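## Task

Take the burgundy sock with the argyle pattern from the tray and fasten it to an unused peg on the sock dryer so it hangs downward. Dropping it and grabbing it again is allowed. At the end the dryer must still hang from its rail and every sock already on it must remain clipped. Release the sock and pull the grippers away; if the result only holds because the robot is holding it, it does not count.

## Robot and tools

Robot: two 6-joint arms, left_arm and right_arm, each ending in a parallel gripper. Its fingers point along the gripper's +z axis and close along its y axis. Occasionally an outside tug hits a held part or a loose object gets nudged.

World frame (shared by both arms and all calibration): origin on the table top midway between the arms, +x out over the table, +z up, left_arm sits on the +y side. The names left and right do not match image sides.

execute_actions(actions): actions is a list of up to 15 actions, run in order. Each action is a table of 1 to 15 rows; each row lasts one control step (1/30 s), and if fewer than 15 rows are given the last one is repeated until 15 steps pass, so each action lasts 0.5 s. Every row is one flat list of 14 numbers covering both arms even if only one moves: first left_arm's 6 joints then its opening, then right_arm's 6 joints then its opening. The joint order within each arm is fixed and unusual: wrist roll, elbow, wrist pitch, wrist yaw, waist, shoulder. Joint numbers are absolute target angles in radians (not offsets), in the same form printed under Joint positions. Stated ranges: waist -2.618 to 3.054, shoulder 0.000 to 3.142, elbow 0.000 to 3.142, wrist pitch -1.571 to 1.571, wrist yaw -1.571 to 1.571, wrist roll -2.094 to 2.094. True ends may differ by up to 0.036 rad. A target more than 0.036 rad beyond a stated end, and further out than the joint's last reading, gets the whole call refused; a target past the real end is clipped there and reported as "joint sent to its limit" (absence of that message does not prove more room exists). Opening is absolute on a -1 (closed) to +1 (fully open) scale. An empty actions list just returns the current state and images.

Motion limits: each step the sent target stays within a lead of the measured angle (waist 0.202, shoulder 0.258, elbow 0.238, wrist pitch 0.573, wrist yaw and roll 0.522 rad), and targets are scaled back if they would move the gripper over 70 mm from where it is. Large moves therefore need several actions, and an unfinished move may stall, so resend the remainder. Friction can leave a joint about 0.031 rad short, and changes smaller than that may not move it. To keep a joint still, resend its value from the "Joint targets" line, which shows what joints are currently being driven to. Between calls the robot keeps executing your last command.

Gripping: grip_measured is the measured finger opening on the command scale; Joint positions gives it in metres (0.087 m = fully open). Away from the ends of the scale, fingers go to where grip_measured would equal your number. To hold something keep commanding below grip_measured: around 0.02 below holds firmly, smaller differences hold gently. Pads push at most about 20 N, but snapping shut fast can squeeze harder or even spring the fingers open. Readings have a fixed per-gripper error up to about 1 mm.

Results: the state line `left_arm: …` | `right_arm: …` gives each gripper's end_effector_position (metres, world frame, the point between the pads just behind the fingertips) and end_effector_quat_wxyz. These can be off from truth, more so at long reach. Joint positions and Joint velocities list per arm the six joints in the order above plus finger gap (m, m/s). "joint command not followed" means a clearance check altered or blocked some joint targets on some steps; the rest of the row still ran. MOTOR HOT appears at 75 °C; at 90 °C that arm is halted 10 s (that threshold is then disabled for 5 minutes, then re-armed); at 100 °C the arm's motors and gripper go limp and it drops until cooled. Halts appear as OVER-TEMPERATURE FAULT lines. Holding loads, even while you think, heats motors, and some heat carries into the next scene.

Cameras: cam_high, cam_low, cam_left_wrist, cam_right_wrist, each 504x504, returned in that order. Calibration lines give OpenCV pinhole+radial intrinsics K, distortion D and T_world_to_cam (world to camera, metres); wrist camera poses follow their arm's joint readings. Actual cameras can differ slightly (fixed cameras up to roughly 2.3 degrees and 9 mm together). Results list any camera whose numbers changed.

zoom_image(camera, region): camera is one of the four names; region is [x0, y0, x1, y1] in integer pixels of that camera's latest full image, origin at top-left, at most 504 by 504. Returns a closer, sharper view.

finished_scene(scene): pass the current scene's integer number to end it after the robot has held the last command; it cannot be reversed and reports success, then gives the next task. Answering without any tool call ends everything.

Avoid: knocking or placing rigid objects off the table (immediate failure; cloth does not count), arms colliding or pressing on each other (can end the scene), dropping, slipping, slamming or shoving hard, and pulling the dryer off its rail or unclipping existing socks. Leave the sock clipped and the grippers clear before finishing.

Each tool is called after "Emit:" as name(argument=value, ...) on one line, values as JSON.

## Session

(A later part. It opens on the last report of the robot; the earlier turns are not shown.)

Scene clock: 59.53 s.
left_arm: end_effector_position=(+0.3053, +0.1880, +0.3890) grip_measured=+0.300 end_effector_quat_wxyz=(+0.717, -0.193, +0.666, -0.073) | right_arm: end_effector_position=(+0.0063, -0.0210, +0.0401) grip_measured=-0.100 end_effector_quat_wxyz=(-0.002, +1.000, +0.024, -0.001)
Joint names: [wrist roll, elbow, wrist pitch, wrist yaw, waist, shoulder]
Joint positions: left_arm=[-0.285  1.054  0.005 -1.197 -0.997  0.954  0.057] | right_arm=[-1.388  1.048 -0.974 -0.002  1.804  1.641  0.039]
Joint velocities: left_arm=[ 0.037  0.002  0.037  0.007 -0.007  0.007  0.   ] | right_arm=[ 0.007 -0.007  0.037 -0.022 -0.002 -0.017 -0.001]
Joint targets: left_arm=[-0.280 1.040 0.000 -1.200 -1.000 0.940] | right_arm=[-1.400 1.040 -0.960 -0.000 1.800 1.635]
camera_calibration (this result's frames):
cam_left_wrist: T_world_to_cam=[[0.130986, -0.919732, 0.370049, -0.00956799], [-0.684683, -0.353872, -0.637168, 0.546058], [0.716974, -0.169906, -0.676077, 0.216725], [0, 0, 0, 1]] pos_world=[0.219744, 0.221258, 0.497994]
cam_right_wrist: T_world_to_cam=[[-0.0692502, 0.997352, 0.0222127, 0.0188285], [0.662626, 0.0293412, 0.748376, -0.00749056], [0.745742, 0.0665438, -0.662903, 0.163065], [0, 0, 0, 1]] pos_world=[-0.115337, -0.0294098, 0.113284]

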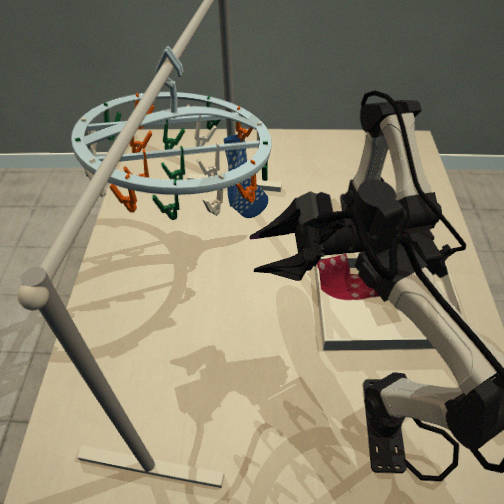

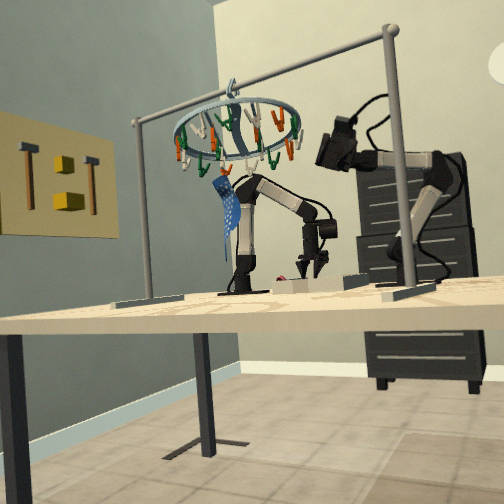

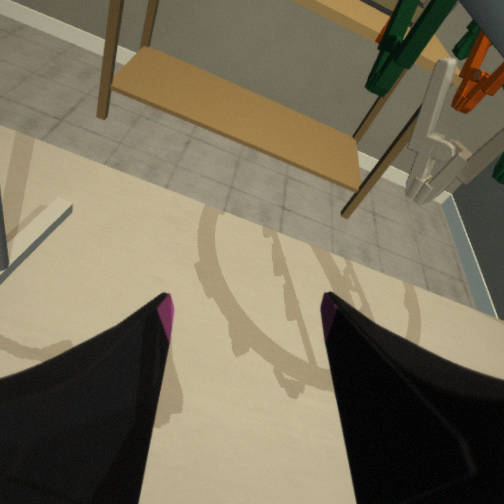

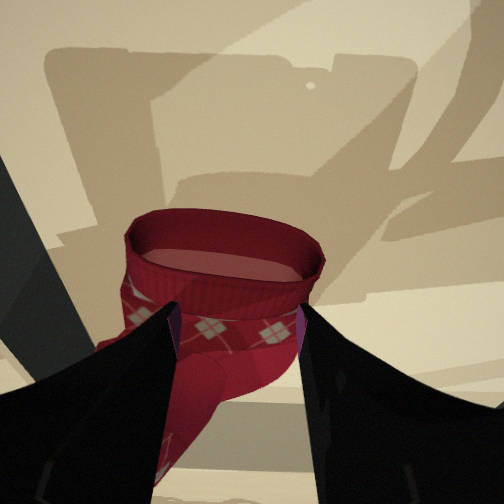

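Emit:
execute_actions(actions=[[[-0.28,1.04,0.0,-1.2,-1.0,0.94,0.3, -1.22,1.03,-0.94,0.0,1.76,1.635,-0.1]],[[-0.28,1.04,0.0,-1.2,-1.0,0.94,0.3, -1.22,0.96,-0.85,0.0,1.76,1.665,-0.1]],[[-0.28,1.04,0.0,-1.2,-1.0,0.94,0.3, -1.22,0.96,-0.85,0.0,1.76,1.665,-0.1]]])

Scene clock: 63.73 s.
left_arm: end_effector_position=(+0.3053, +0.1880, +0.3890) grip_measured=+0.300 end_effector_quat_wxyz=(+0.717, -0.193, +0.666, -0.073) | right_arm: end_effector_position=(+0.0154, -0.0236, +0.0212) grip_measured=-0.100 end_effector_quat_wxyz=(-0.017, +0.997, -0.073, -0.006)
Joint names: [wrist roll, elbow, wrist pitch, wrist yaw, waist, shoulder]
Joint positions: left_arm=[-0.285  1.054  0.005 -1.197 -0.997  0.954  0.057] | right_arm=[-1.231  0.982 -0.864 -0.003  1.765  1.653  0.039]
Joint velocities: left_arm=[-0.007  0.007 -0.007 -0.11  -0.002  0.017  0.   ] | right_arm=[-0.037  0.002 -0.037 -0.051 -0.007  0.002 -0.   ]
Joint targets: left_arm=[-0.280 1.040 0.000 -1.200 -1.000 0.940] | right_arm=[-1.220 0.960 -0.850 0.000 1.760 1.665]
camera_calibration (this result's frames):
cam_left_wrist: T_world_to_cam=[[0.130986, -0.919732, 0.370049, -0.00956799], [-0.684683, -0.353872, -0.637168, 0.546058], [0.716974, -0.169906, -0.676077, 0.216725], [0, 0, 0, 1]] pos_world=[0.219744, 0.221258, 0.497994]
cam_right_wrist: T_world_to_cam=[[0.125883, 0.990732, 0.0510191, 0.0187113], [0.661721, -0.122172, 0.73973, -0.00267107], [0.739107, -0.0593589, -0.670967, 0.141214], [0, 0, 0, 1]] pos_world=[-0.10496, -0.0104819, 0.0957714]

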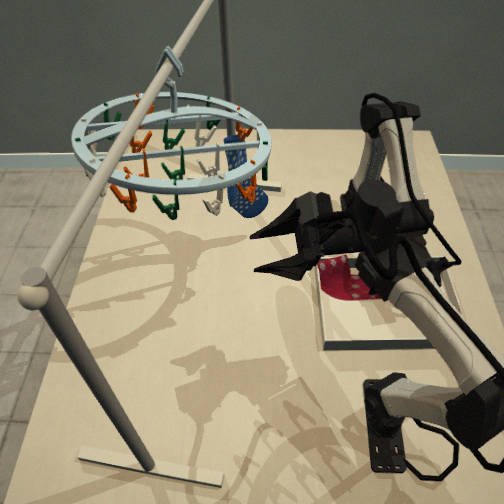

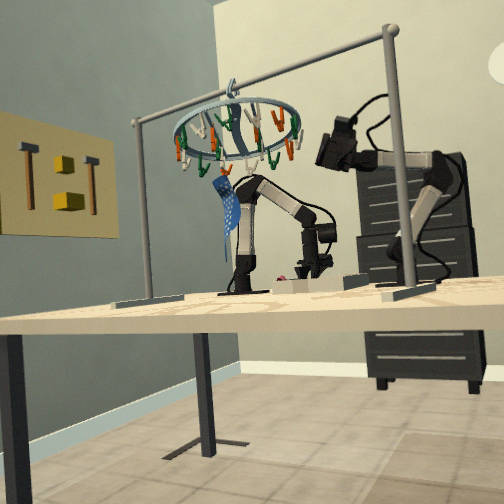

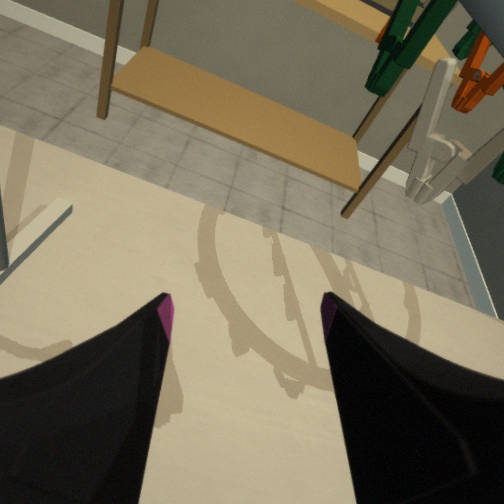

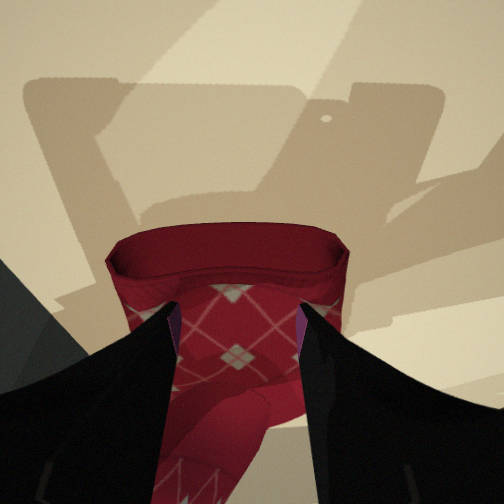

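Emit:
execute_actions(actions=[[[-0.28,1.04,0.0,-1.2,-1.0,0.94,0.3, -1.22,0.945,-0.84,0.0,1.76,1.67,-0.1]],[[-0.28,1.04,0.0,-1.2,-1.0,0.94,0.3, -1.22,0.945,-0.84,0.0,1.76,1.67,-0.3],[-0.28,1.04,0.0,-1.2,-1.0,0.94,0.3, -1.22,0.945,-0.84,0.0,1.76,1.67,-0.4],[-0.28,1.04,0.0,-1.2,-1.0,0.94,0.3, -1.22,0.945,-0.84,0.0,1.76,1.67,-0.5],[-0.28,1.04,0.0,-1.2,-1.0,0.94,0.3, -1.22,0.945,-0.84,0.0,1.76,1.67,-0.6],[-0.28,1.04,0.0,-1.2,-1.0,0.94,0.3, -1.22,0.945,-0.84,0.0,1.76,1.67,-0.7],[-0.28,1.04,0.0,-1.2,-1.0,0.94,0.3, -1.22,0.945,-0.84,0.0,1.76,1.67,-0.8],[-0.28,1.04,0.0,-1.2,-1.0,0.94,0.3, -1.22,0.945,-0.84,0.0,1.76,1.67,-0.9],[-0.28,1.04,0.0,-1.2,-1.0,0.94,0.3, -1.22,0.945,-0.84,0.0,1.76,1.67,-1]],[[-0.28,1.04,0.0,-1.2,-1.0,0.94,0.3, -1.22,0.945,-0.84,0.0,1.76,1.67,-1]]])

Scene clock: 66.70 s.
left_arm: end_effector_position=(+0.3053, +0.1880, +0.3890) grip_measured=+0.300 end_effector_quat_wxyz=(+0.717, -0.193, +0.666, -0.073) | right_arm: end_effector_position=(+0.0156, -0.0246, +0.0189) grip_measured=-1.000 end_effector_quat_wxyz=(-0.017, +0.997, -0.073, -0.006)
Joint names: [wrist roll, elbow, wrist pitch, wrist yaw, waist, shoulder]
Joint positions: left_arm=[-0.285  1.054  0.005 -1.197 -0.997  0.954  0.057] | right_arm=[-1.231  0.971 -0.854 -0.003  1.765  1.653  0.   ]
Joint velocities: left_arm=[-0.007 -0.012  0.022  0.007 -0.007  0.007 -0.001] | right_arm=[ 0.007  0.002 -0.022 -0.022 -0.012 -0.007  0.   ]
Joint targets: left_arm=[-0.280 1.040 0.000 -1.200 -1.000 0.940] | right_arm=[-1.220 0.945 -0.840 -0.000 1.760 1.670]
camera_calibration (this result's frames):
cam_left_wrist: T_world_to_cam=[[0.130986, -0.919732, 0.370049, -0.00956799], [-0.684683, -0.353872, -0.637168, 0.546058], [0.716974, -0.169906, -0.676077, 0.216725], [0, 0, 0, 1]] pos_world=[0.219744, 0.221258, 0.497994]
cam_right_wrist: T_world_to_cam=[[0.125887, 0.990713, 0.0513809, 0.0197752], [0.661775, -0.122449, 0.739635, -0.00118101], [0.739058, -0.0591076, -0.671044, 0.139441], [0, 0, 0, 1]] pos_world=[-0.104763, -0.0114941, 0.0934287]

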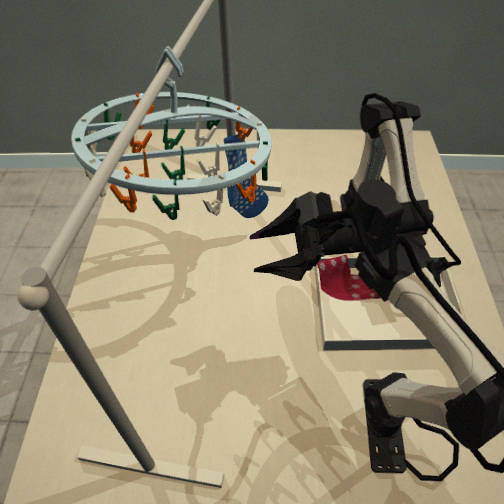

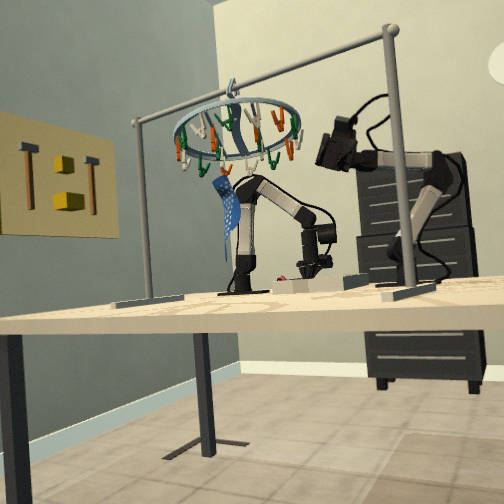

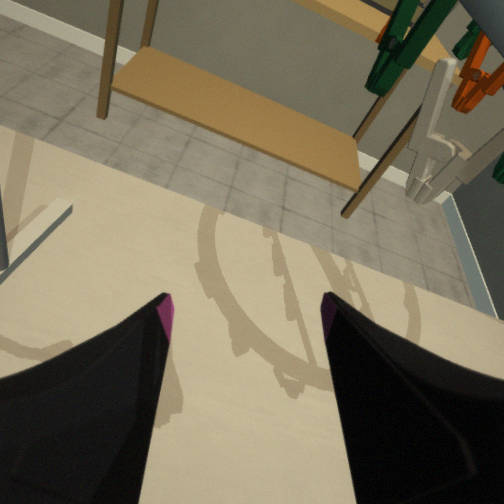

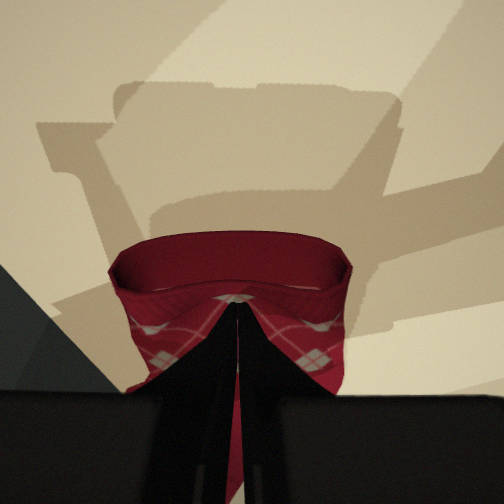

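Emit:
execute_actions(actions=[[[-0.28,1.04,0.0,-1.2,-1.0,0.94,0.3, -1.22,1.0,-0.88,0.0,1.76,1.65,-0.1]],[[-0.28,1.04,0.0,-1.2,-1.0,0.94,0.3, -1.22,0.925,-0.80,0.0,1.76,1.695,-0.1]],[[-0.28,1.04,0.0,-1.2,-1.0,0.94,0.3, -1.22,0.925,-0.80,0.0,1.76,1.695,-0.1]]])

Scene clock: 69.33 s.
left_arm: end_effector_position=(+0.3053, +0.1880, +0.3890) grip_measured=+0.300 end_effector_quat_wxyz=(+0.717, -0.193, +0.666, -0.073) | right_arm: end_effector_position=(+0.0165, -0.0259, +0.0160) grip_measured=-0.100 end_effector_quat_wxyz=(-0.014, +0.997, -0.076, -0.004)
Joint names: [wrist roll, elbow, wrist pitch, wrist yaw, waist, shoulder]
Joint positions: left_arm=[-0.285  1.054  0.005 -1.197 -0.997  0.954  0.057] | right_arm=[-1.226  0.965 -0.847  0.001  1.765  1.66   0.039]
Joint velocities: left_arm=[ 0.037 -0.002 -0.007  0.007 -0.007 -0.002 -0.001] | right_arm=[ 0.022  0.017 -0.022 -0.051 -0.017  0.007 -0.001]
Joint targets: left_arm=[-0.280 1.040 0.000 -1.200 -1.000 0.940] | right_arm=[-1.220 0.925 -0.800 -0.000 1.760 1.695]
camera_calibration (this result's frames):
cam_left_wrist: T_world_to_cam=[[0.130986, -0.919732, 0.370049, -0.00956799], [-0.684683, -0.353872, -0.637168, 0.546058], [0.716974, -0.169906, -0.676077, 0.216725], [0, 0, 0, 1]] pos_world=[0.219744, 0.221258, 0.497994]
cam_right_wrist: T_world_to_cam=[[0.130682, 0.990339, 0.046381, 0.0210411], [0.657575, -0.121593, 0.743512, 0.000227451], [0.741968, -0.0666649, -0.667112, 0.136526], [0, 0, 0, 1]] pos_world=[-0.104197, -0.0117087, 0.0899331]

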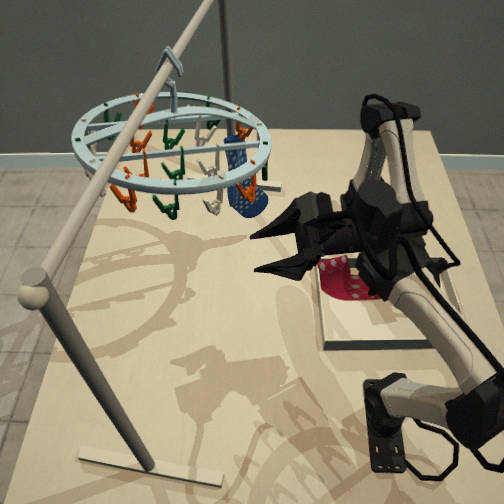

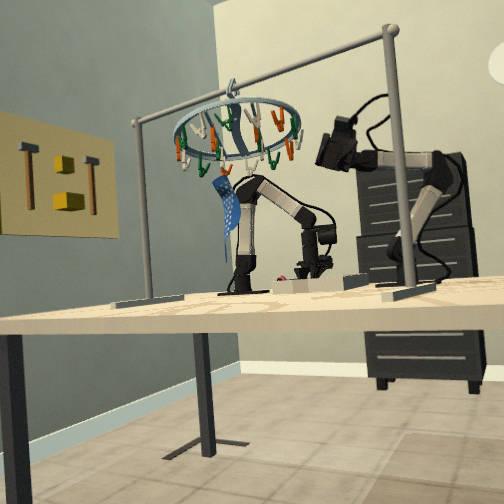

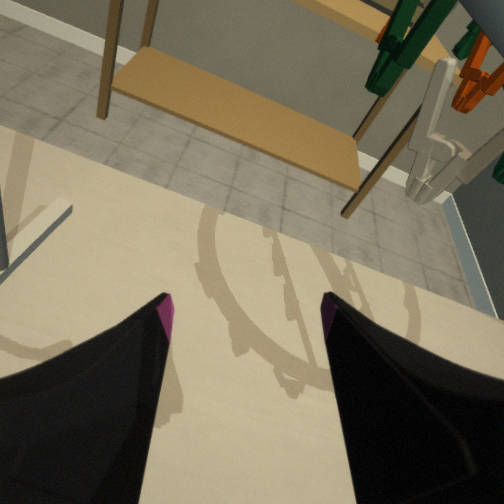

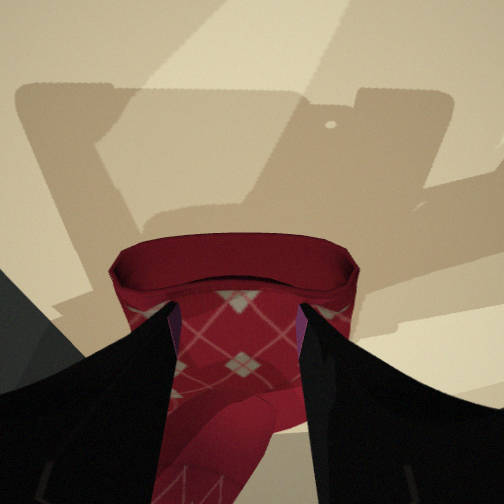

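Pressing on the floor now. Close slowly.

Emit:
execute_actions(actions=[[[-0.28,1.04,0.0,-1.2,-1.0,0.94,0.3, -1.22,0.925,-0.80,0.0,1.76,1.695,-0.2],[-0.28,1.04,0.0,-1.2,-1.0,0.94,0.3, -1.22,0.925,-0.80,0.0,1.76,1.695,-0.25],[-0.28,1.04,0.0,-1.2,-1.0,0.94,0.3, -1.22,0.925,-0.80,0.0,1.76,1.695,-0.3],[-0.28,1.04,0.0,-1.2,-1.0,0.94,0.3, -1.22,0.925,-0.80,0.0,1.76,1.695,-0.35],[-0.28,1.04,0.0,-1.2,-1.0,0.94,0.3, -1.22,0.925,-0.80,0.0,1.76,1.695,-0.4],[-0.28,1.04,0.0,-1.2,-1.0,0.94,0.3, -1.22,0.925,-0.80,0.0,1.76,1.695,-0.45],[-0.28,1.04,0.0,-1.2,-1.0,0.94,0.3, -1.22,0.925,-0.80,0.0,1.76,1.695,-0.5],[-0.28,1.04,0.0,-1.2,-1.0,0.94,0.3, -1.22,0.925,-0.80,0.0,1.76,1.695,-0.55],[-0.28,1.04,0.0,-1.2,-1.0,0.94,0.3, -1.22,0.925,-0.80,0.0,1.76,1.695,-0.6],[-0.28,1.04,0.0,-1.2,-1.0,0.94,0.3, -1.22,0.925,-0.80,0.0,1.76,1.695,-0.65],[-0.28,1.04,0.0,-1.2,-1.0,0.94,0.3, -1.22,0.925,-0.80,0.0,1.76,1.695,-0.7]],[[-0.28,1.04,0.0,-1.2,-1.0,0.94,0.3, -1.22,0.925,-0.80,0.0,1.76,1.695,-0.75],[-0.28,1.04,0.0,-1.2,-1.0,0.94,0.3, -1.22,0.925,-0.80,0.0,1.76,1.695,-0.8],[-0.28,1.04,0.0,-1.2,-1.0,0.94,0.3, -1.22,0.925,-0.80,0.0,1.76,1.695,-0.85],[-0.28,1.04,0.0,-1.2,-1.0,0.94,0.3, -1.22,0.925,-0.80,0.0,1.76,1.695,-0.9],[-0.28,1.04,0.0,-1.2,-1.0,0.94,0.3, -1.22,0.925,-0.80,0.0,1.76,1.695,-0.95],[-0.28,1.04,0.0,-1.2,-1.0,0.94,0.3, -1.22,0.925,-0.80,0.0,1.76,1.695,-1]]])

Scene clock: 73.37 s.
left_arm: end_effector_position=(+0.3053, +0.1880, +0.3890) grip_measured=+0.300 end_effector_quat_wxyz=(+0.717, -0.193, +0.666, -0.073) | right_arm: end_effector_position=(+0.0190, -0.0221, +0.0167) grip_measured=-0.927 end_effector_quat_wxyz=(-0.023, +0.997, -0.076, +0.004)
Joint names: [wrist roll, elbow, wrist pitch, wrist yaw, waist, shoulder]
Joint positions: left_arm=[-0.285  1.054  0.005 -1.197 -0.997  0.954  0.057] | right_arm=[-1.226  0.965 -0.834  0.019  1.765  1.66   0.003]
Joint velocities: left_arm=[-0.037 -0.017  0.037 -0.051 -0.017  0.007 -0.001] | right_arm=[-0.051  0.002 -0.037  0.037 -0.007 -0.007  0.   ]
Joint targets: left_arm=[-0.280 1.040 0.000 -1.200 -1.000 0.940] | right_arm=[-1.220 0.925 -0.800 0.000 1.760 1.695]
camera_calibration (this result's frames):
cam_left_wrist: T_world_to_cam=[[0.130986, -0.919732, 0.370049, -0.00956799], [-0.684683, -0.353872, -0.637168, 0.546058], [0.716974, -0.169906, -0.676077, 0.216725], [0, 0, 0, 1]] pos_world=[0.219744, 0.221258, 0.497994]
cam_right_wrist: T_world_to_cam=[[0.130468, 0.989354, 0.0644696, 0.0166321], [0.64592, -0.134151, 0.751526, -0.00167725], [0.752174, -0.0564082, -0.656546, 0.135208], [0, 0, 0, 1]] pos_world=[-0.102786, -0.00905319, 0.0889584]

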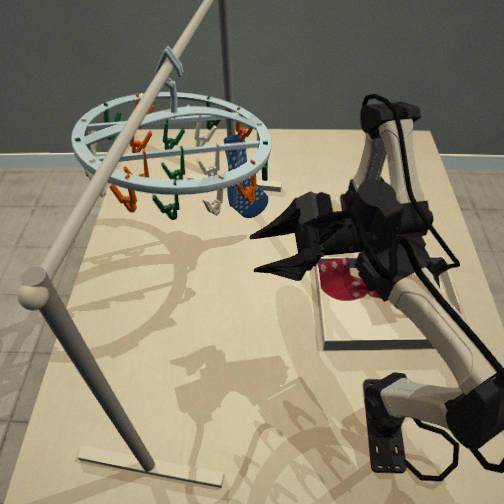

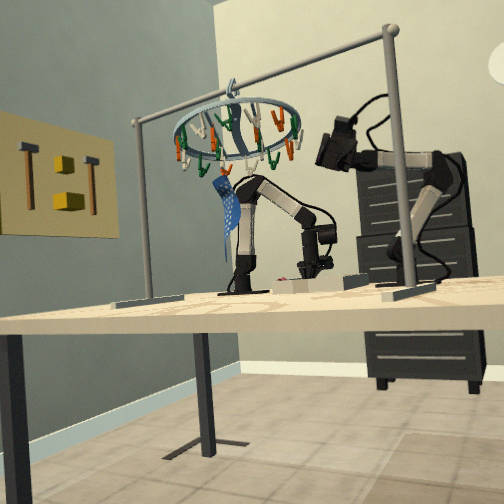

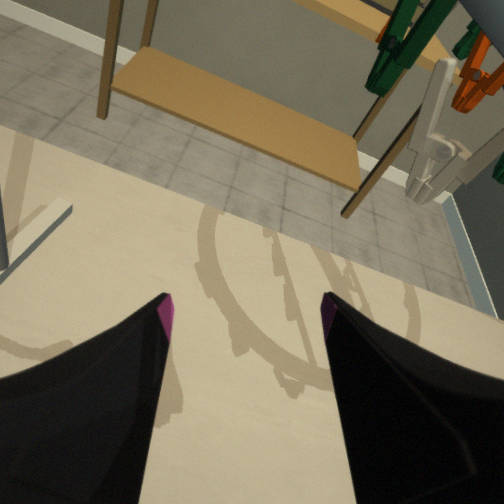

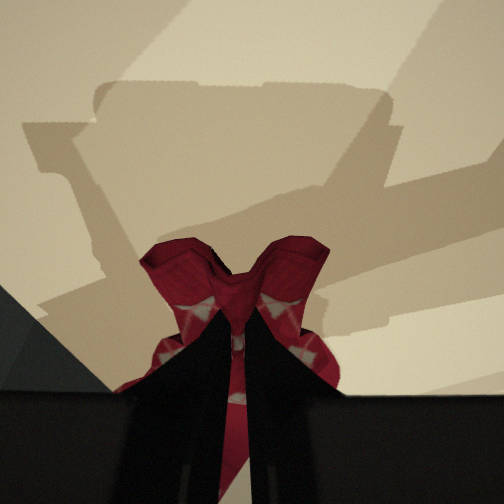

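Emit:
execute_actions(actions=[[[-0.28,1.04,0.0,-1.2,-1.0,0.94,0.3, -1.22,1.0,-0.88,0.0,1.76,1.64,-1],[-0.28,1.04,0.0,-1.2,-1.0,0.94,0.3, -1.22,1.04,-0.91,0.0,1.76,1.62,-1],[-0.28,1.04,0.0,-1.2,-1.0,0.94,0.3, -1.22,1.08,-0.94,0.0,1.75,1.60,-1],[-0.28,1.04,0.0,-1.2,-1.0,0.94,0.3, -1.2,1.12,-0.97,0.0,1.74,1.58,-1],[-0.28,1.04,0.0,-1.2,-1.0,0.94,0.3, -1.15,1.16,-1.0,0.0,1.73,1.56,-1],[-0.28,1.04,0.0,-1.2,-1.0,0.94,0.3, -1.1,1.20,-1.03,0.0,1.72,1.54,-1],[-0.28,1.04,0.0,-1.2,-1.0,0.94,0.3, -1.05,1.24,-1.05,0.0,1.71,1.52,-1]],[[-0.28,1.04,0.0,-1.2,-1.0,0.94,0.3, -0.95,1.26,-1.0,0.0,1.68,1.46,-1],[-0.28,1.04,0.0,-1.2,-1.0,0.94,0.3, -0.88,1.26,-0.95,0.0,1.66,1.42,-1],[-0.28,1.04,0.0,-1.2,-1.0,0.94,0.3, -0.81,1.25,-0.9,0.0,1.64,1.38,-1],[-0.28,1.04,0.0,-1.2,-1.0,0.94,0.3, -0.74,1.24,-0.85,0.0,1.62,1.34,-1],[-0.28,1.04,0.0,-1.2,-1.0,0.94,0.3, -0.67,1.22,-0.8,0.0,1.60,1.30,-1],[-0.28,1.04,0.0,-1.2,-1.0,0.94,0.3, -0.6,1.20,-0.75,0.0,1.58,1.26,-1],[-0.28,1.04,0.0,-1.2,-1.0,0.94,0.3, -0.53,1.18,-0.7,0.0,1.56,1.22,-1]],[[-0.28,1.04,0.0,-1.2,-1.0,0.94,0.3, -0.45,1.10,-0.58,0.0,1.52,1.15,-1],[-0.28,1.04,0.0,-1.2,-1.0,0.94,0.3, -0.38,1.04,-0.5,0.0,1.50,1.10,-1],[-0.28,1.04,0.0,-1.2,-1.0,0.94,0.3, -0.31,0.98,-0.42,0.0,1.48,1.06,-1],[-0.28,1.04,0.0,-1.2,-1.0,0.94,0.3, -0.24,0.92,-0.34,0.0,1.46,1.02,-1],[-0.28,1.04,0.0,-1.2,-1.0,0.94,0.3, -0.17,0.86,-0.26,0.0,1.44,0.98,-1],[-0.28,1.04,0.0,-1.2,-1.0,0.94,0.3, -0.1,0.80,-0.18,0.0,1.42,0.94,-1],[-0.28,1.04,0.0,-1.2,-1.0,0.94,0.3, -0.05,0.74,-0.1,0.0,1.40,0.90,-1]],[[-0.28,1.04,0.0,-1.2,-1.0,0.94,0.3, 0.0,0.66,0.02,0.0,1.36,0.85,-1],[-0.28,1.04,0.0,-1.2,-1.0,0.94,0.3, 0.0,0.60,0.12,0.0,1.33,0.81,-1],[-0.28,1.04,0.0,-1.2,-1.0,0.94,0.3, 0.0,0.54,0.22,0.0,1.30,0.77,-1],[-0.28,1.04,0.0,-1.2,-1.0,0.94,0.3, 0.0,0.48,0.32,0.0,1.28,0.73,-1],[-0.28,1.04,0.0,-1.2,-1.0,0.94,0.3, 0.0,0.42,0.42,0.0,1.25,0.69,-1],[-0.28,1.04,0.0,-1.2,-1.0,0.94,0.3, 0.0,0.36,0.52,0.0,1.22,0.64,-1],[-0.28,1.04,0.0,-1.2,-1.0,0.94,0.3, 0.0,0.30,0.6,0.0,1.20,0.60,-1]]])

Scene clock: 78.10 s.
left_arm: end_effector_position=(+0.3053, +0.1880, +0.3890) grip_measured=+0.300 end_effector_quat_wxyz=(+0.717, -0.193, +0.666, -0.073) | right_arm: end_effector_position=(+0.1393, -0.0041, +0.2706) grip_measured=-0.926 end_effector_quat_wxyz=(+0.651, -0.353, +0.507, +0.441)
Joint names: [wrist roll, elbow, wrist pitch, wrist yaw, waist, shoulder]
Joint positions: left_arm=[-0.285  1.054  0.005 -1.197 -0.997  0.954  0.057] | right_arm=[-0.015  0.32   0.534  0.002  1.207  0.614  0.003]
Joint velocities: left_arm=[-0.037  0.002 -0.022 -0.022 -0.002  0.002 -0.001] | right_arm=[ 0.095  0.007  0.432 -0.037 -0.002  0.007  0.   ]
Joint targets: left_arm=[-0.280 1.040 0.000 -1.200 -1.000 0.940] | right_arm=[-0.000 0.300 0.600 0.000 1.200 0.600]
camera_calibration (this result's frames):
cam_left_wrist: T_world_to_cam=[[0.130986, -0.919732, 0.370049, -0.00956799], [-0.684683, -0.353872, -0.637168, 0.546058], [0.716974, -0.169906, -0.676077, 0.216725], [0, 0, 0, 1]] pos_world=[0.219744, 0.221258, 0.497994]
cam_right_wrist: T_world_to_cam=[[0.923147, -0.383279, 0.0299421, -0.139952], [-0.196366, -0.537047, -0.820379, 0.273264], [0.330514, 0.751451, -0.571036, 0.251423], [0, 0, 0, 1]] pos_world=[0.0997565, -0.0958175, 0.371942]

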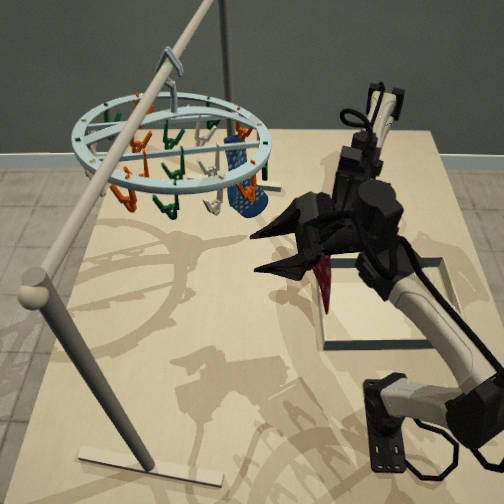

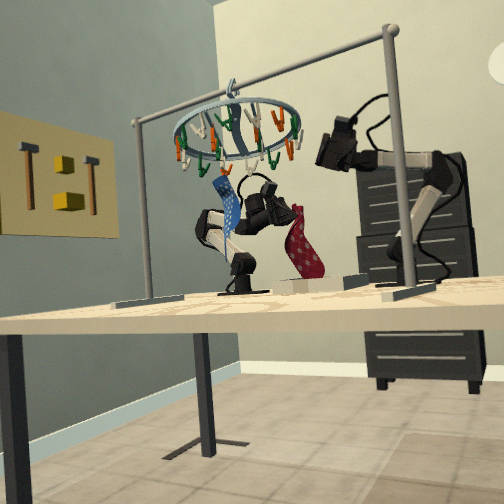

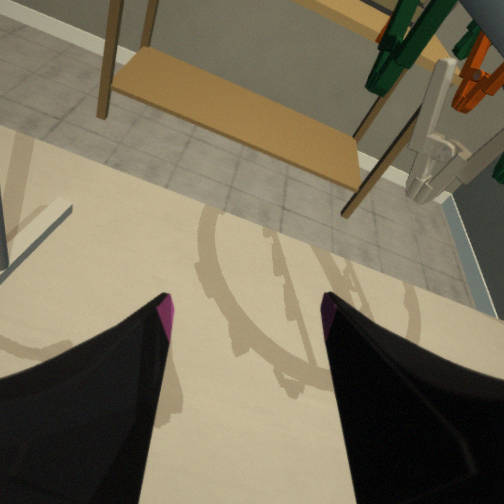

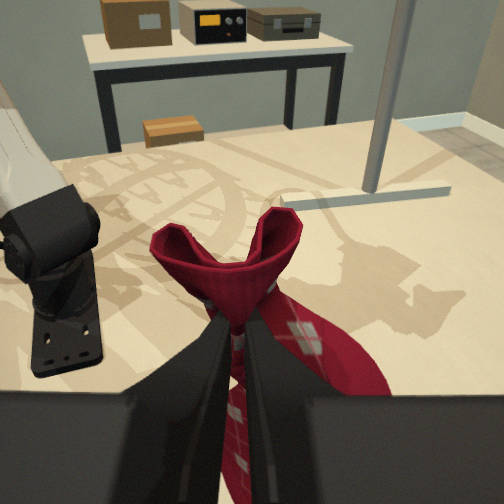

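Emit:
execute_actions(actions=[[[-0.28,1.06,0.0,-1.21,-1.03,0.96,0.3, 0.0,0.32,0.52,-0.08,1.08,0.55,-1],[-0.28,1.08,0.0,-1.22,-1.06,0.98,0.3, 0.0,0.33,0.47,-0.14,1.0,0.51,-1],[-0.28,1.10,0.0,-1.23,-1.09,1.0,0.3, 0.0,0.34,0.42,-0.2,0.92,0.47,-1],[-0.28,1.12,0.0,-1.24,-1.12,1.02,0.3, 0.0,0.35,0.37,-0.26,0.84,0.43,-1]],[[-0.28,1.17,0.0,-1.26,-1.18,1.07,0.3, 0.0,0.36,0.32,-0.32,0.75,0.39,-1],[-0.28,1.2,0.0,-1.27,-1.22,1.10,0.3, 0.0,0.37,0.27,-0.38,0.67,0.35,-1],[-0.28,1.23,0.0,-1.28,-1.26,1.13,0.3, 0.0,0.38,0.22,-0.44,0.58,0.30,-1],[-0.28,1.26,0.0,-1.3,-1.30,1.16,0.3, 0.0,0.40,0.17,-0.5,0.49,0.255,-1]],[[-0.28,1.31,0.0,-1.32,-1.36,1.20,0.3, 0.0,0.40,0.17,-0.5,0.49,0.255,-1],[-0.28,1.34,0.0,-1.33,-1.40,1.23,0.3, 0.0,0.40,0.17,-0.5,0.49,0.255,-1],[-0.28,1.37,0.0,-1.34,-1.44,1.255,0.3, 0.0,0.40,0.17,-0.5,0.49,0.255,-1],[-0.28,1.40,-0.016,-1.35,-1.478,1.28,0.3, 0.0,0.40,0.17,-0.5,0.49,0.255,-1]],[[-0.28,1.40,-0.016,-1.35,-1.478,1.28,0.3, 0.0,0.40,0.17,-0.5,0.49,0.255,-1]]])

Scene clock: 88.97 s.
left_arm: end_effector_position=(+0.2264, +0.0287, +0.4222) grip_measured=+0.300 end_effector_quat_wxyz=(+0.690, -0.077, +0.696, -0.184) | right_arm: end_effector_position=(+0.1917, -0.1093, +0.3047) grip_measured=-0.926 end_effector_quat_wxyz=(+0.728, -0.334, +0.501, +0.328)
Joint names: [wrist roll, elbow, wrist pitch, wrist yaw, waist, shoulder]
Joint positions: left_arm=[-0.285  1.379 -0.014 -1.343 -1.472  1.276  0.057] | right_arm=[-0.01   0.391  0.189 -0.494  0.497  0.262  0.003]
Joint velocities: left_arm=[ 0.037  0.007  0.007 -0.037 -0.017 -0.007 -0.   ] | right_arm=[ 0.007 -0.007 -0.007 -0.037  0.012  0.002 -0.   ]
Joint targets: left_arm=[-0.280 1.400 -0.016 -1.350 -1.478 1.280] | right_arm=[0.000 0.400 0.170 -0.500 0.490 0.255]
camera_calibration (this result's frames):
cam_left_wrist: T_world_to_cam=[[-0.167315, -0.917833, 0.359983, -0.0862708], [-0.772704, -0.104693, -0.626073, 0.464934], [0.612319, -0.382912, -0.691697, 0.305113], [0, 0, 0, 1]] pos_world=[0.157995, 0.0863246, 0.533185]
cam_right_wrist: T_world_to_cam=[[0.796354, -0.579835, 0.172079, -0.270195], [-0.195861, -0.516401, -0.833648, 0.261204], [0.57224, 0.630175, -0.524805, 0.258861], [0, 0, 0, 1]] pos_world=[0.118199, -0.184911, 0.400098]

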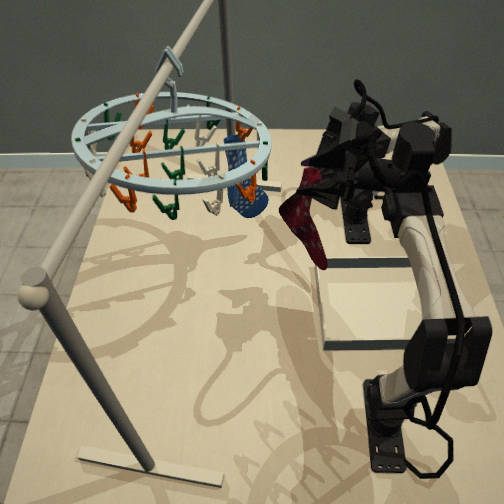

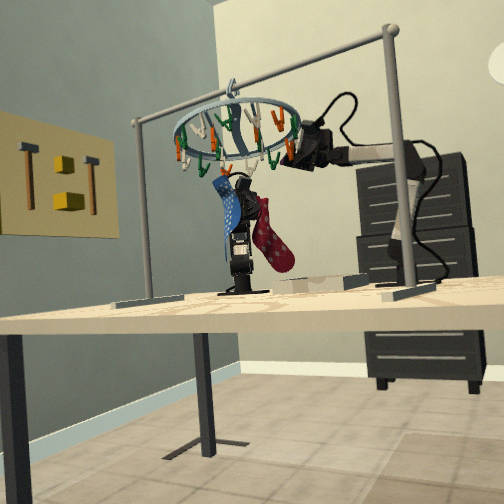

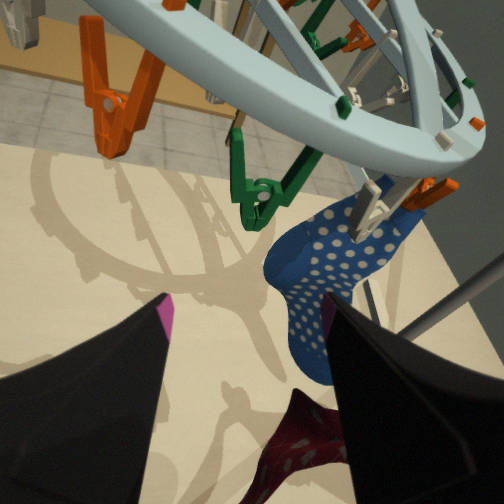

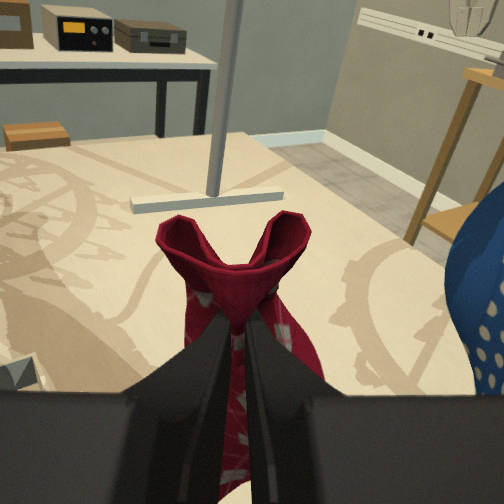

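Emit:
zoom_image(camera="cam_low", region=[200, 110, 340, 250])

Emit:
zoom_image(camera="cam_left_wrist", region=[170, 80, 370, 280])

Region (200, 110, 340, 250) of cam_low's 504x504 image, scaled by 3.600, with more detail than that image has.

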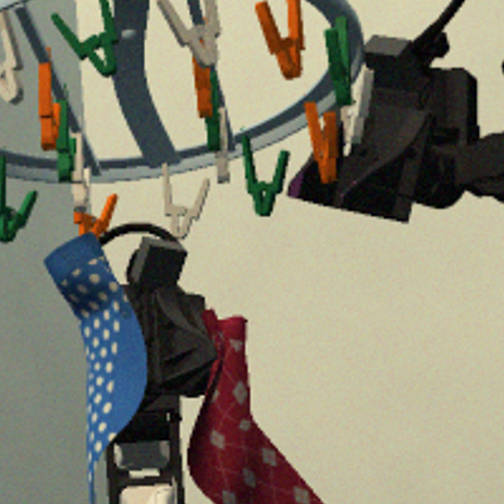

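Region (170, 80, 370, 280) of cam_left_wrist's 504x504 image, scaled by 2.520, with more detail than that image has.

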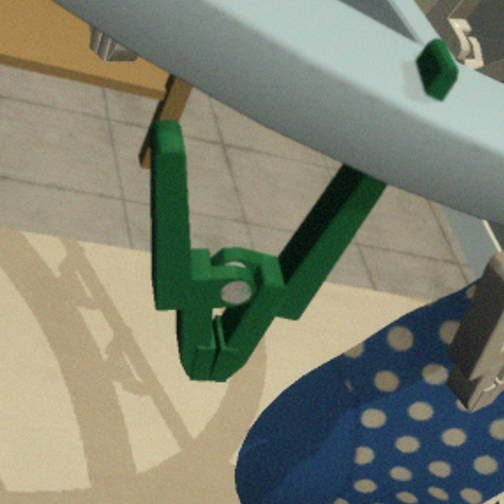

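Emit:
execute_actions(actions=[[[-0.14,1.49,-0.016,-1.30,-1.40,1.37,0.3, 0.0,0.40,0.17,-0.5,0.49,0.255,-1]],[[0.0,1.58,-0.016,-1.25,-1.322,1.458,0.3, 0.0,0.40,0.17,-0.5,0.49,0.255,-1]],[[0.0,1.58,-0.016,-1.25,-1.322,1.458,0.3, 0.0,0.40,0.17,-0.5,0.49,0.255,-1]]])

Scene clock: 99.90 s.
left_arm: end_effector_position=(+0.2762, +0.0111, +0.4308) grip_measured=+0.300 end_effector_quat_wxyz=(+0.714, -0.000, +0.697, -0.065) | right_arm: end_effector_position=(+0.1917, -0.1093, +0.3047) grip_measured=-0.926 end_effector_quat_wxyz=(+0.728, -0.334, +0.501, +0.328)
Joint names: [wrist roll, elbow, wrist pitch, wrist yaw, waist, shoulder]
Joint positions: left_arm=[-0.008  1.559 -0.017 -1.257 -1.328  1.454  0.057] | right_arm=[-0.01   0.391  0.189 -0.494  0.497  0.262  0.003]
Joint velocities: left_arm=[ 0.022  0.002 -0.007  0.007  0.007 -0.012 -0.   ] | right_arm=[-0.022 -0.007 -0.007  0.022 -0.027 -0.002 -0.001]
Joint targets: left_arm=[0.000 1.580 -0.016 -1.250 -1.322 1.458] | right_arm=[0.000 0.400 0.170 -0.500 0.490 0.255]
camera_calibration (this result's frames):
cam_left_wrist: T_world_to_cam=[[-0.114201, -0.989548, 0.088051, 0.00608143], [-0.743757, 0.0264024, -0.667928, 0.515567], [0.658622, -0.141767, -0.738998, 0.278677], [0, 0, 0, 1]] pos_world=[0.200608, 0.0319129, 0.549768]
cam_right_wrist: T_world_to_cam=[[0.796554, -0.579529, 0.172185, -0.270165], [-0.195627, -0.516559, -0.833605, 0.261129], [0.572041, 0.630327, -0.524839, 0.258929], [0, 0, 0, 1]] pos_world=[0.118167, -0.18489, 0.400092]

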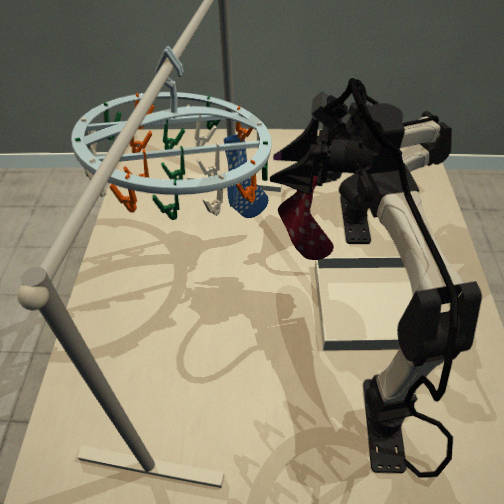

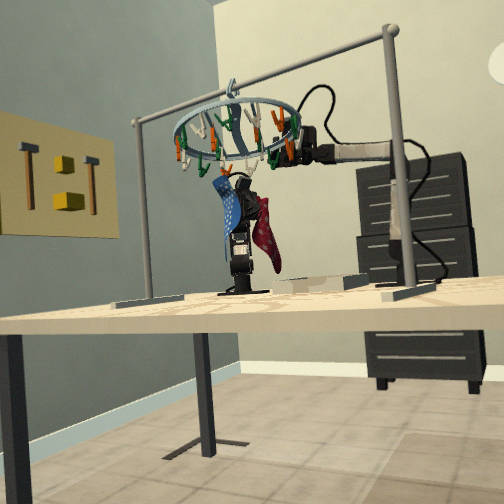

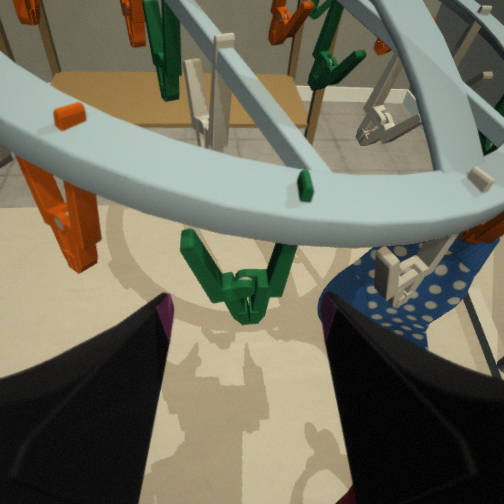

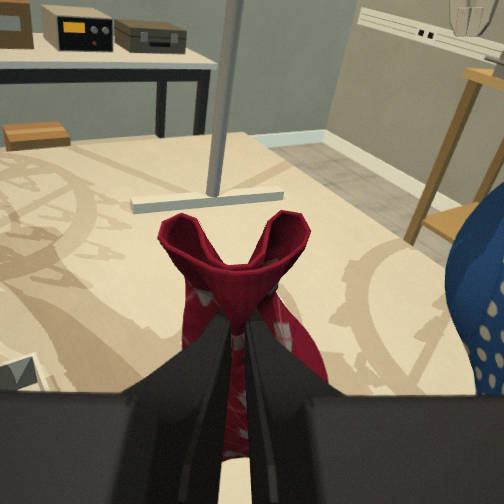

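Emit:
zoom_image(camera="cam_low", region=[220, 110, 330, 220])

Region (220, 110, 330, 220) of cam_low's 504x504 image, scaled by 4.582, with more detail than that image has.

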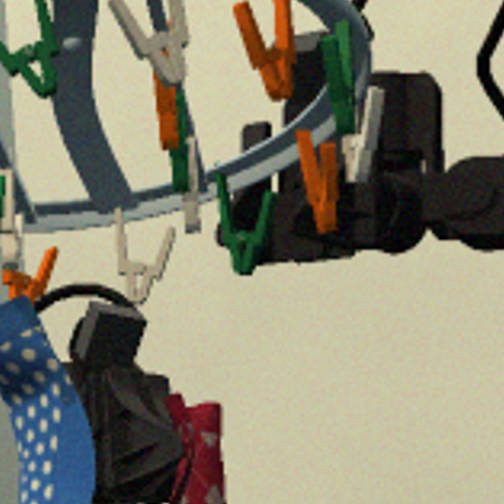

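Emit:
execute_actions(actions=[[[0.0,1.625,-0.03,-1.25,-1.30,1.485,0.4, 0.0,0.40,0.17,-0.5,0.49,0.255,-1]],[[0.0,1.666,-0.045,-1.25,-1.248,1.524,0.4, 0.0,0.40,0.17,-0.5,0.49,0.255,-1]],[[0.0,1.666,-0.045,-1.25,-1.248,1.524,0.4, 0.0,0.40,0.17,-0.5,0.49,0.255,-1]]])

Emit:
zoom_image(camera="cam_low", region=[220, 110, 330, 220])

Scene clock: 103.83 s.
left_arm: end_effector_position=(+0.3021, +0.0146, +0.4370) grip_measured=+0.400 end_effector_quat_wxyz=(+0.715, -0.022, +0.697, -0.039) | right_arm: end_effector_position=(+0.1917, -0.1093, +0.3047) grip_measured=-0.926 end_effector_quat_wxyz=(+0.728, -0.334, +0.501, +0.328)
Joint names: [wrist roll, elbow, wrist pitch, wrist yaw, waist, shoulder]
Joint positions: left_arm=[-0.007  1.644 -0.043 -1.254 -1.256  1.517  0.061] | right_arm=[-0.01   0.391  0.189 -0.494  0.497  0.262  0.003]
Joint velocities: left_arm=[-0.037  0.017  0.037 -0.037 -0.007  0.002 -0.001] | right_arm=[-0.037 -0.002 -0.037 -0.037  0.007  0.007 -0.   ]
Joint targets: left_arm=[-0.000 1.666 -0.045 -1.250 -1.248 1.524] | right_arm=[0.000 0.400 0.170 -0.500 0.490 0.255]
camera_calibration (this result's frames):
cam_left_wrist: T_world_to_cam=[[-0.046696, -0.995406, 0.0835873, -0.00643335], [-0.744286, -0.0211387, -0.667527, 0.539574], [0.666227, -0.0933836, -0.739879, 0.264123], [0, 0, 0, 1]] pos_world=[0.225331, 0.0296669, 0.556137]
cam_right_wrist: T_world_to_cam=[[0.796554, -0.579529, 0.172185, -0.270165], [-0.195627, -0.516559, -0.833605, 0.261129], [0.572041, 0.630327, -0.524839, 0.258929], [0, 0, 0, 1]] pos_world=[0.118167, -0.18489, 0.400092]

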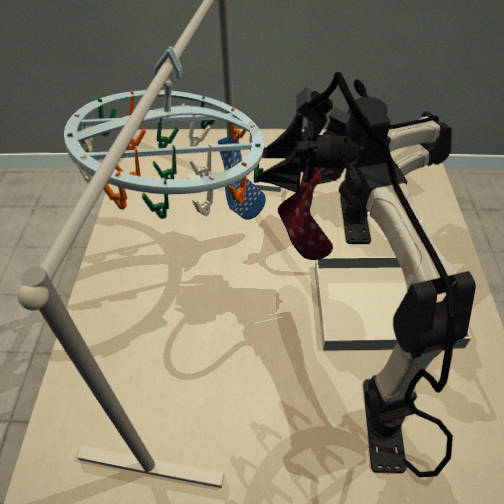

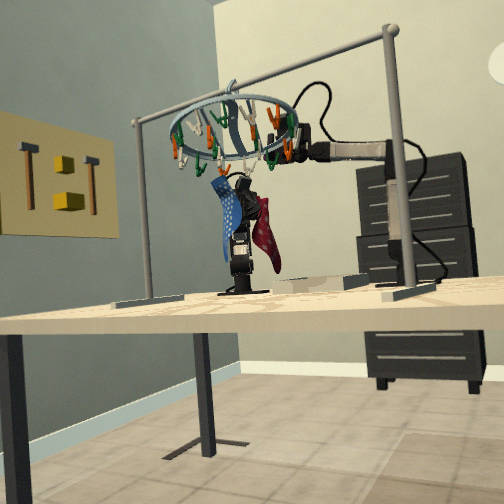

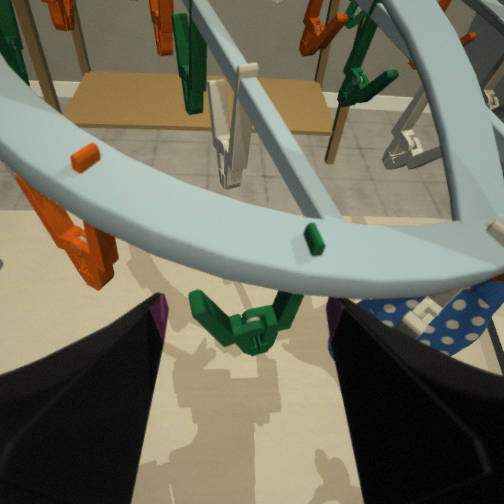

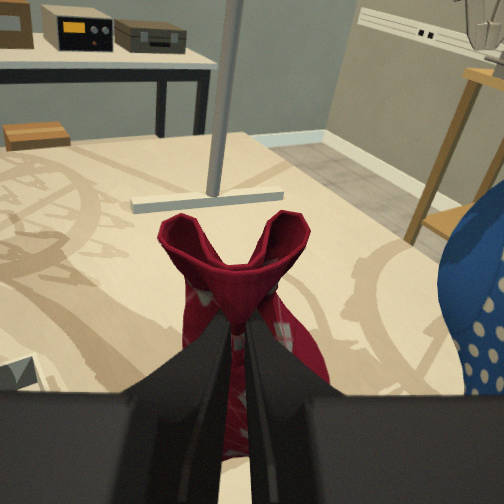

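Region (220, 110, 330, 220) of cam_low's 504x504 image, scaled by 4.582, with more detail than that image has.

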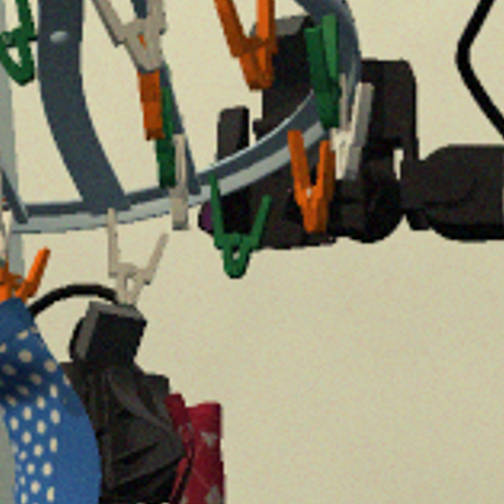

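Emit:
execute_actions(actions=[[[0.0,1.606,-0.01,-1.25,-1.248,1.524,0.4, 0.0,0.40,0.17,-0.5,0.49,0.255,-1]],[[0.0,1.606,-0.01,-1.25,-1.248,1.524,0.4, 0.0,0.40,0.17,-0.5,0.49,0.255,-1]]])

Emit:
zoom_image(camera="cam_low", region=[220, 110, 330, 220])

Scene clock: 105.73 s.
left_arm: end_effector_position=(+0.3027, +0.0127, +0.4307) grip_measured=+0.400 end_effector_quat_wxyz=(+0.715, -0.021, +0.698, -0.038) | right_arm: end_effector_position=(+0.1917, -0.1093, +0.3047) grip_measured=-0.926 end_effector_quat_wxyz=(+0.728, -0.334, +0.501, +0.328)
Joint names: [wrist roll, elbow, wrist pitch, wrist yaw, waist, shoulder]
Joint positions: left_arm=[-0.007  1.62  -0.024 -1.254 -1.256  1.517  0.061] | right_arm=[-0.01   0.391  0.189 -0.494  0.497  0.262  0.003]
Joint velocities: left_arm=[-0.037  0.002 -0.081 -0.007 -0.017 -0.007 -0.   ] | right_arm=[ 0.007 -0.017 -0.037  0.051 -0.002 -0.012  0.   ]
Joint targets: left_arm=[-0.000 1.606 -0.010 -1.250 -1.248 1.524] | right_arm=[-0.000 0.400 0.170 -0.500 0.490 0.255]
camera_calibration (this result's frames):
cam_left_wrist: T_world_to_cam=[[-0.0465796, -0.995792, 0.0789271, -0.00576298], [-0.745241, -0.0179717, -0.666553, 0.535554], [0.665166, -0.0898675, -0.741268, 0.259757], [0, 0, 0, 1]] pos_world=[0.226066, 0.0272298, 0.549979]
cam_right_wrist: T_world_to_cam=[[0.796554, -0.579529, 0.172185, -0.270165], [-0.195627, -0.516559, -0.833605, 0.261129], [0.572041, 0.630327, -0.524839, 0.258929], [0, 0, 0, 1]] pos_world=[0.118167, -0.18489, 0.400092]

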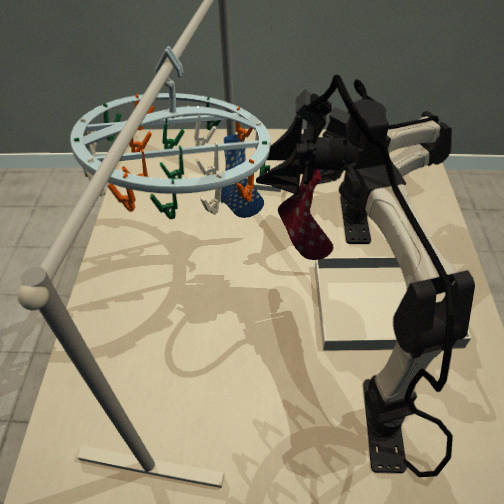

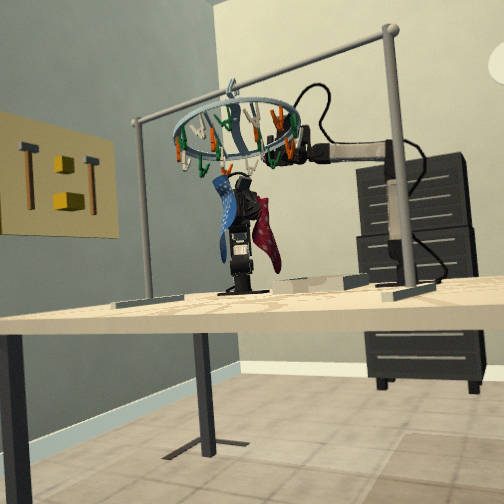

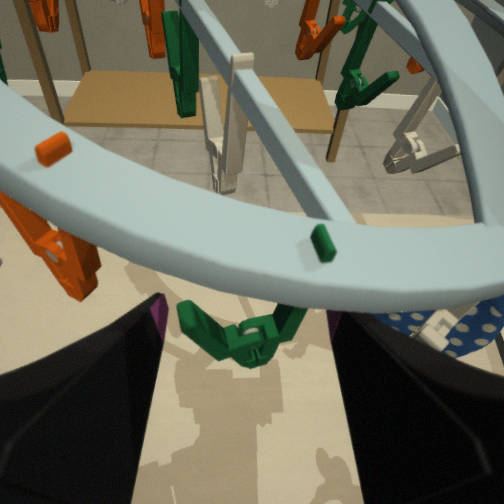

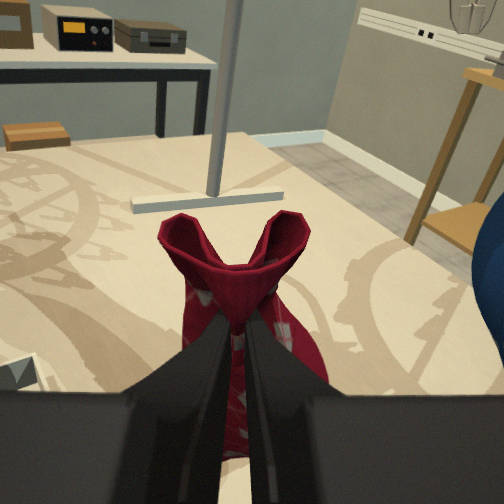

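Region (220, 110, 330, 220) of cam_low's 504x504 image, scaled by 4.582, with more detail than that image has.

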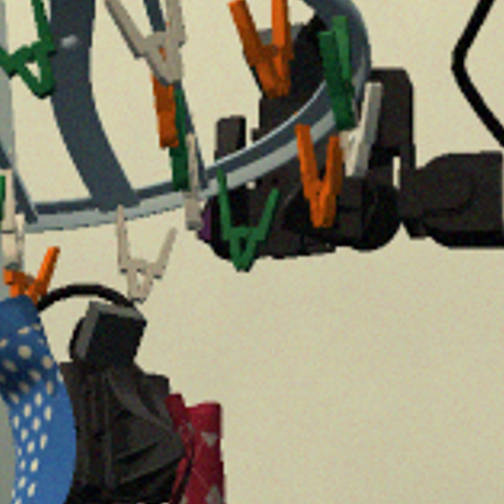

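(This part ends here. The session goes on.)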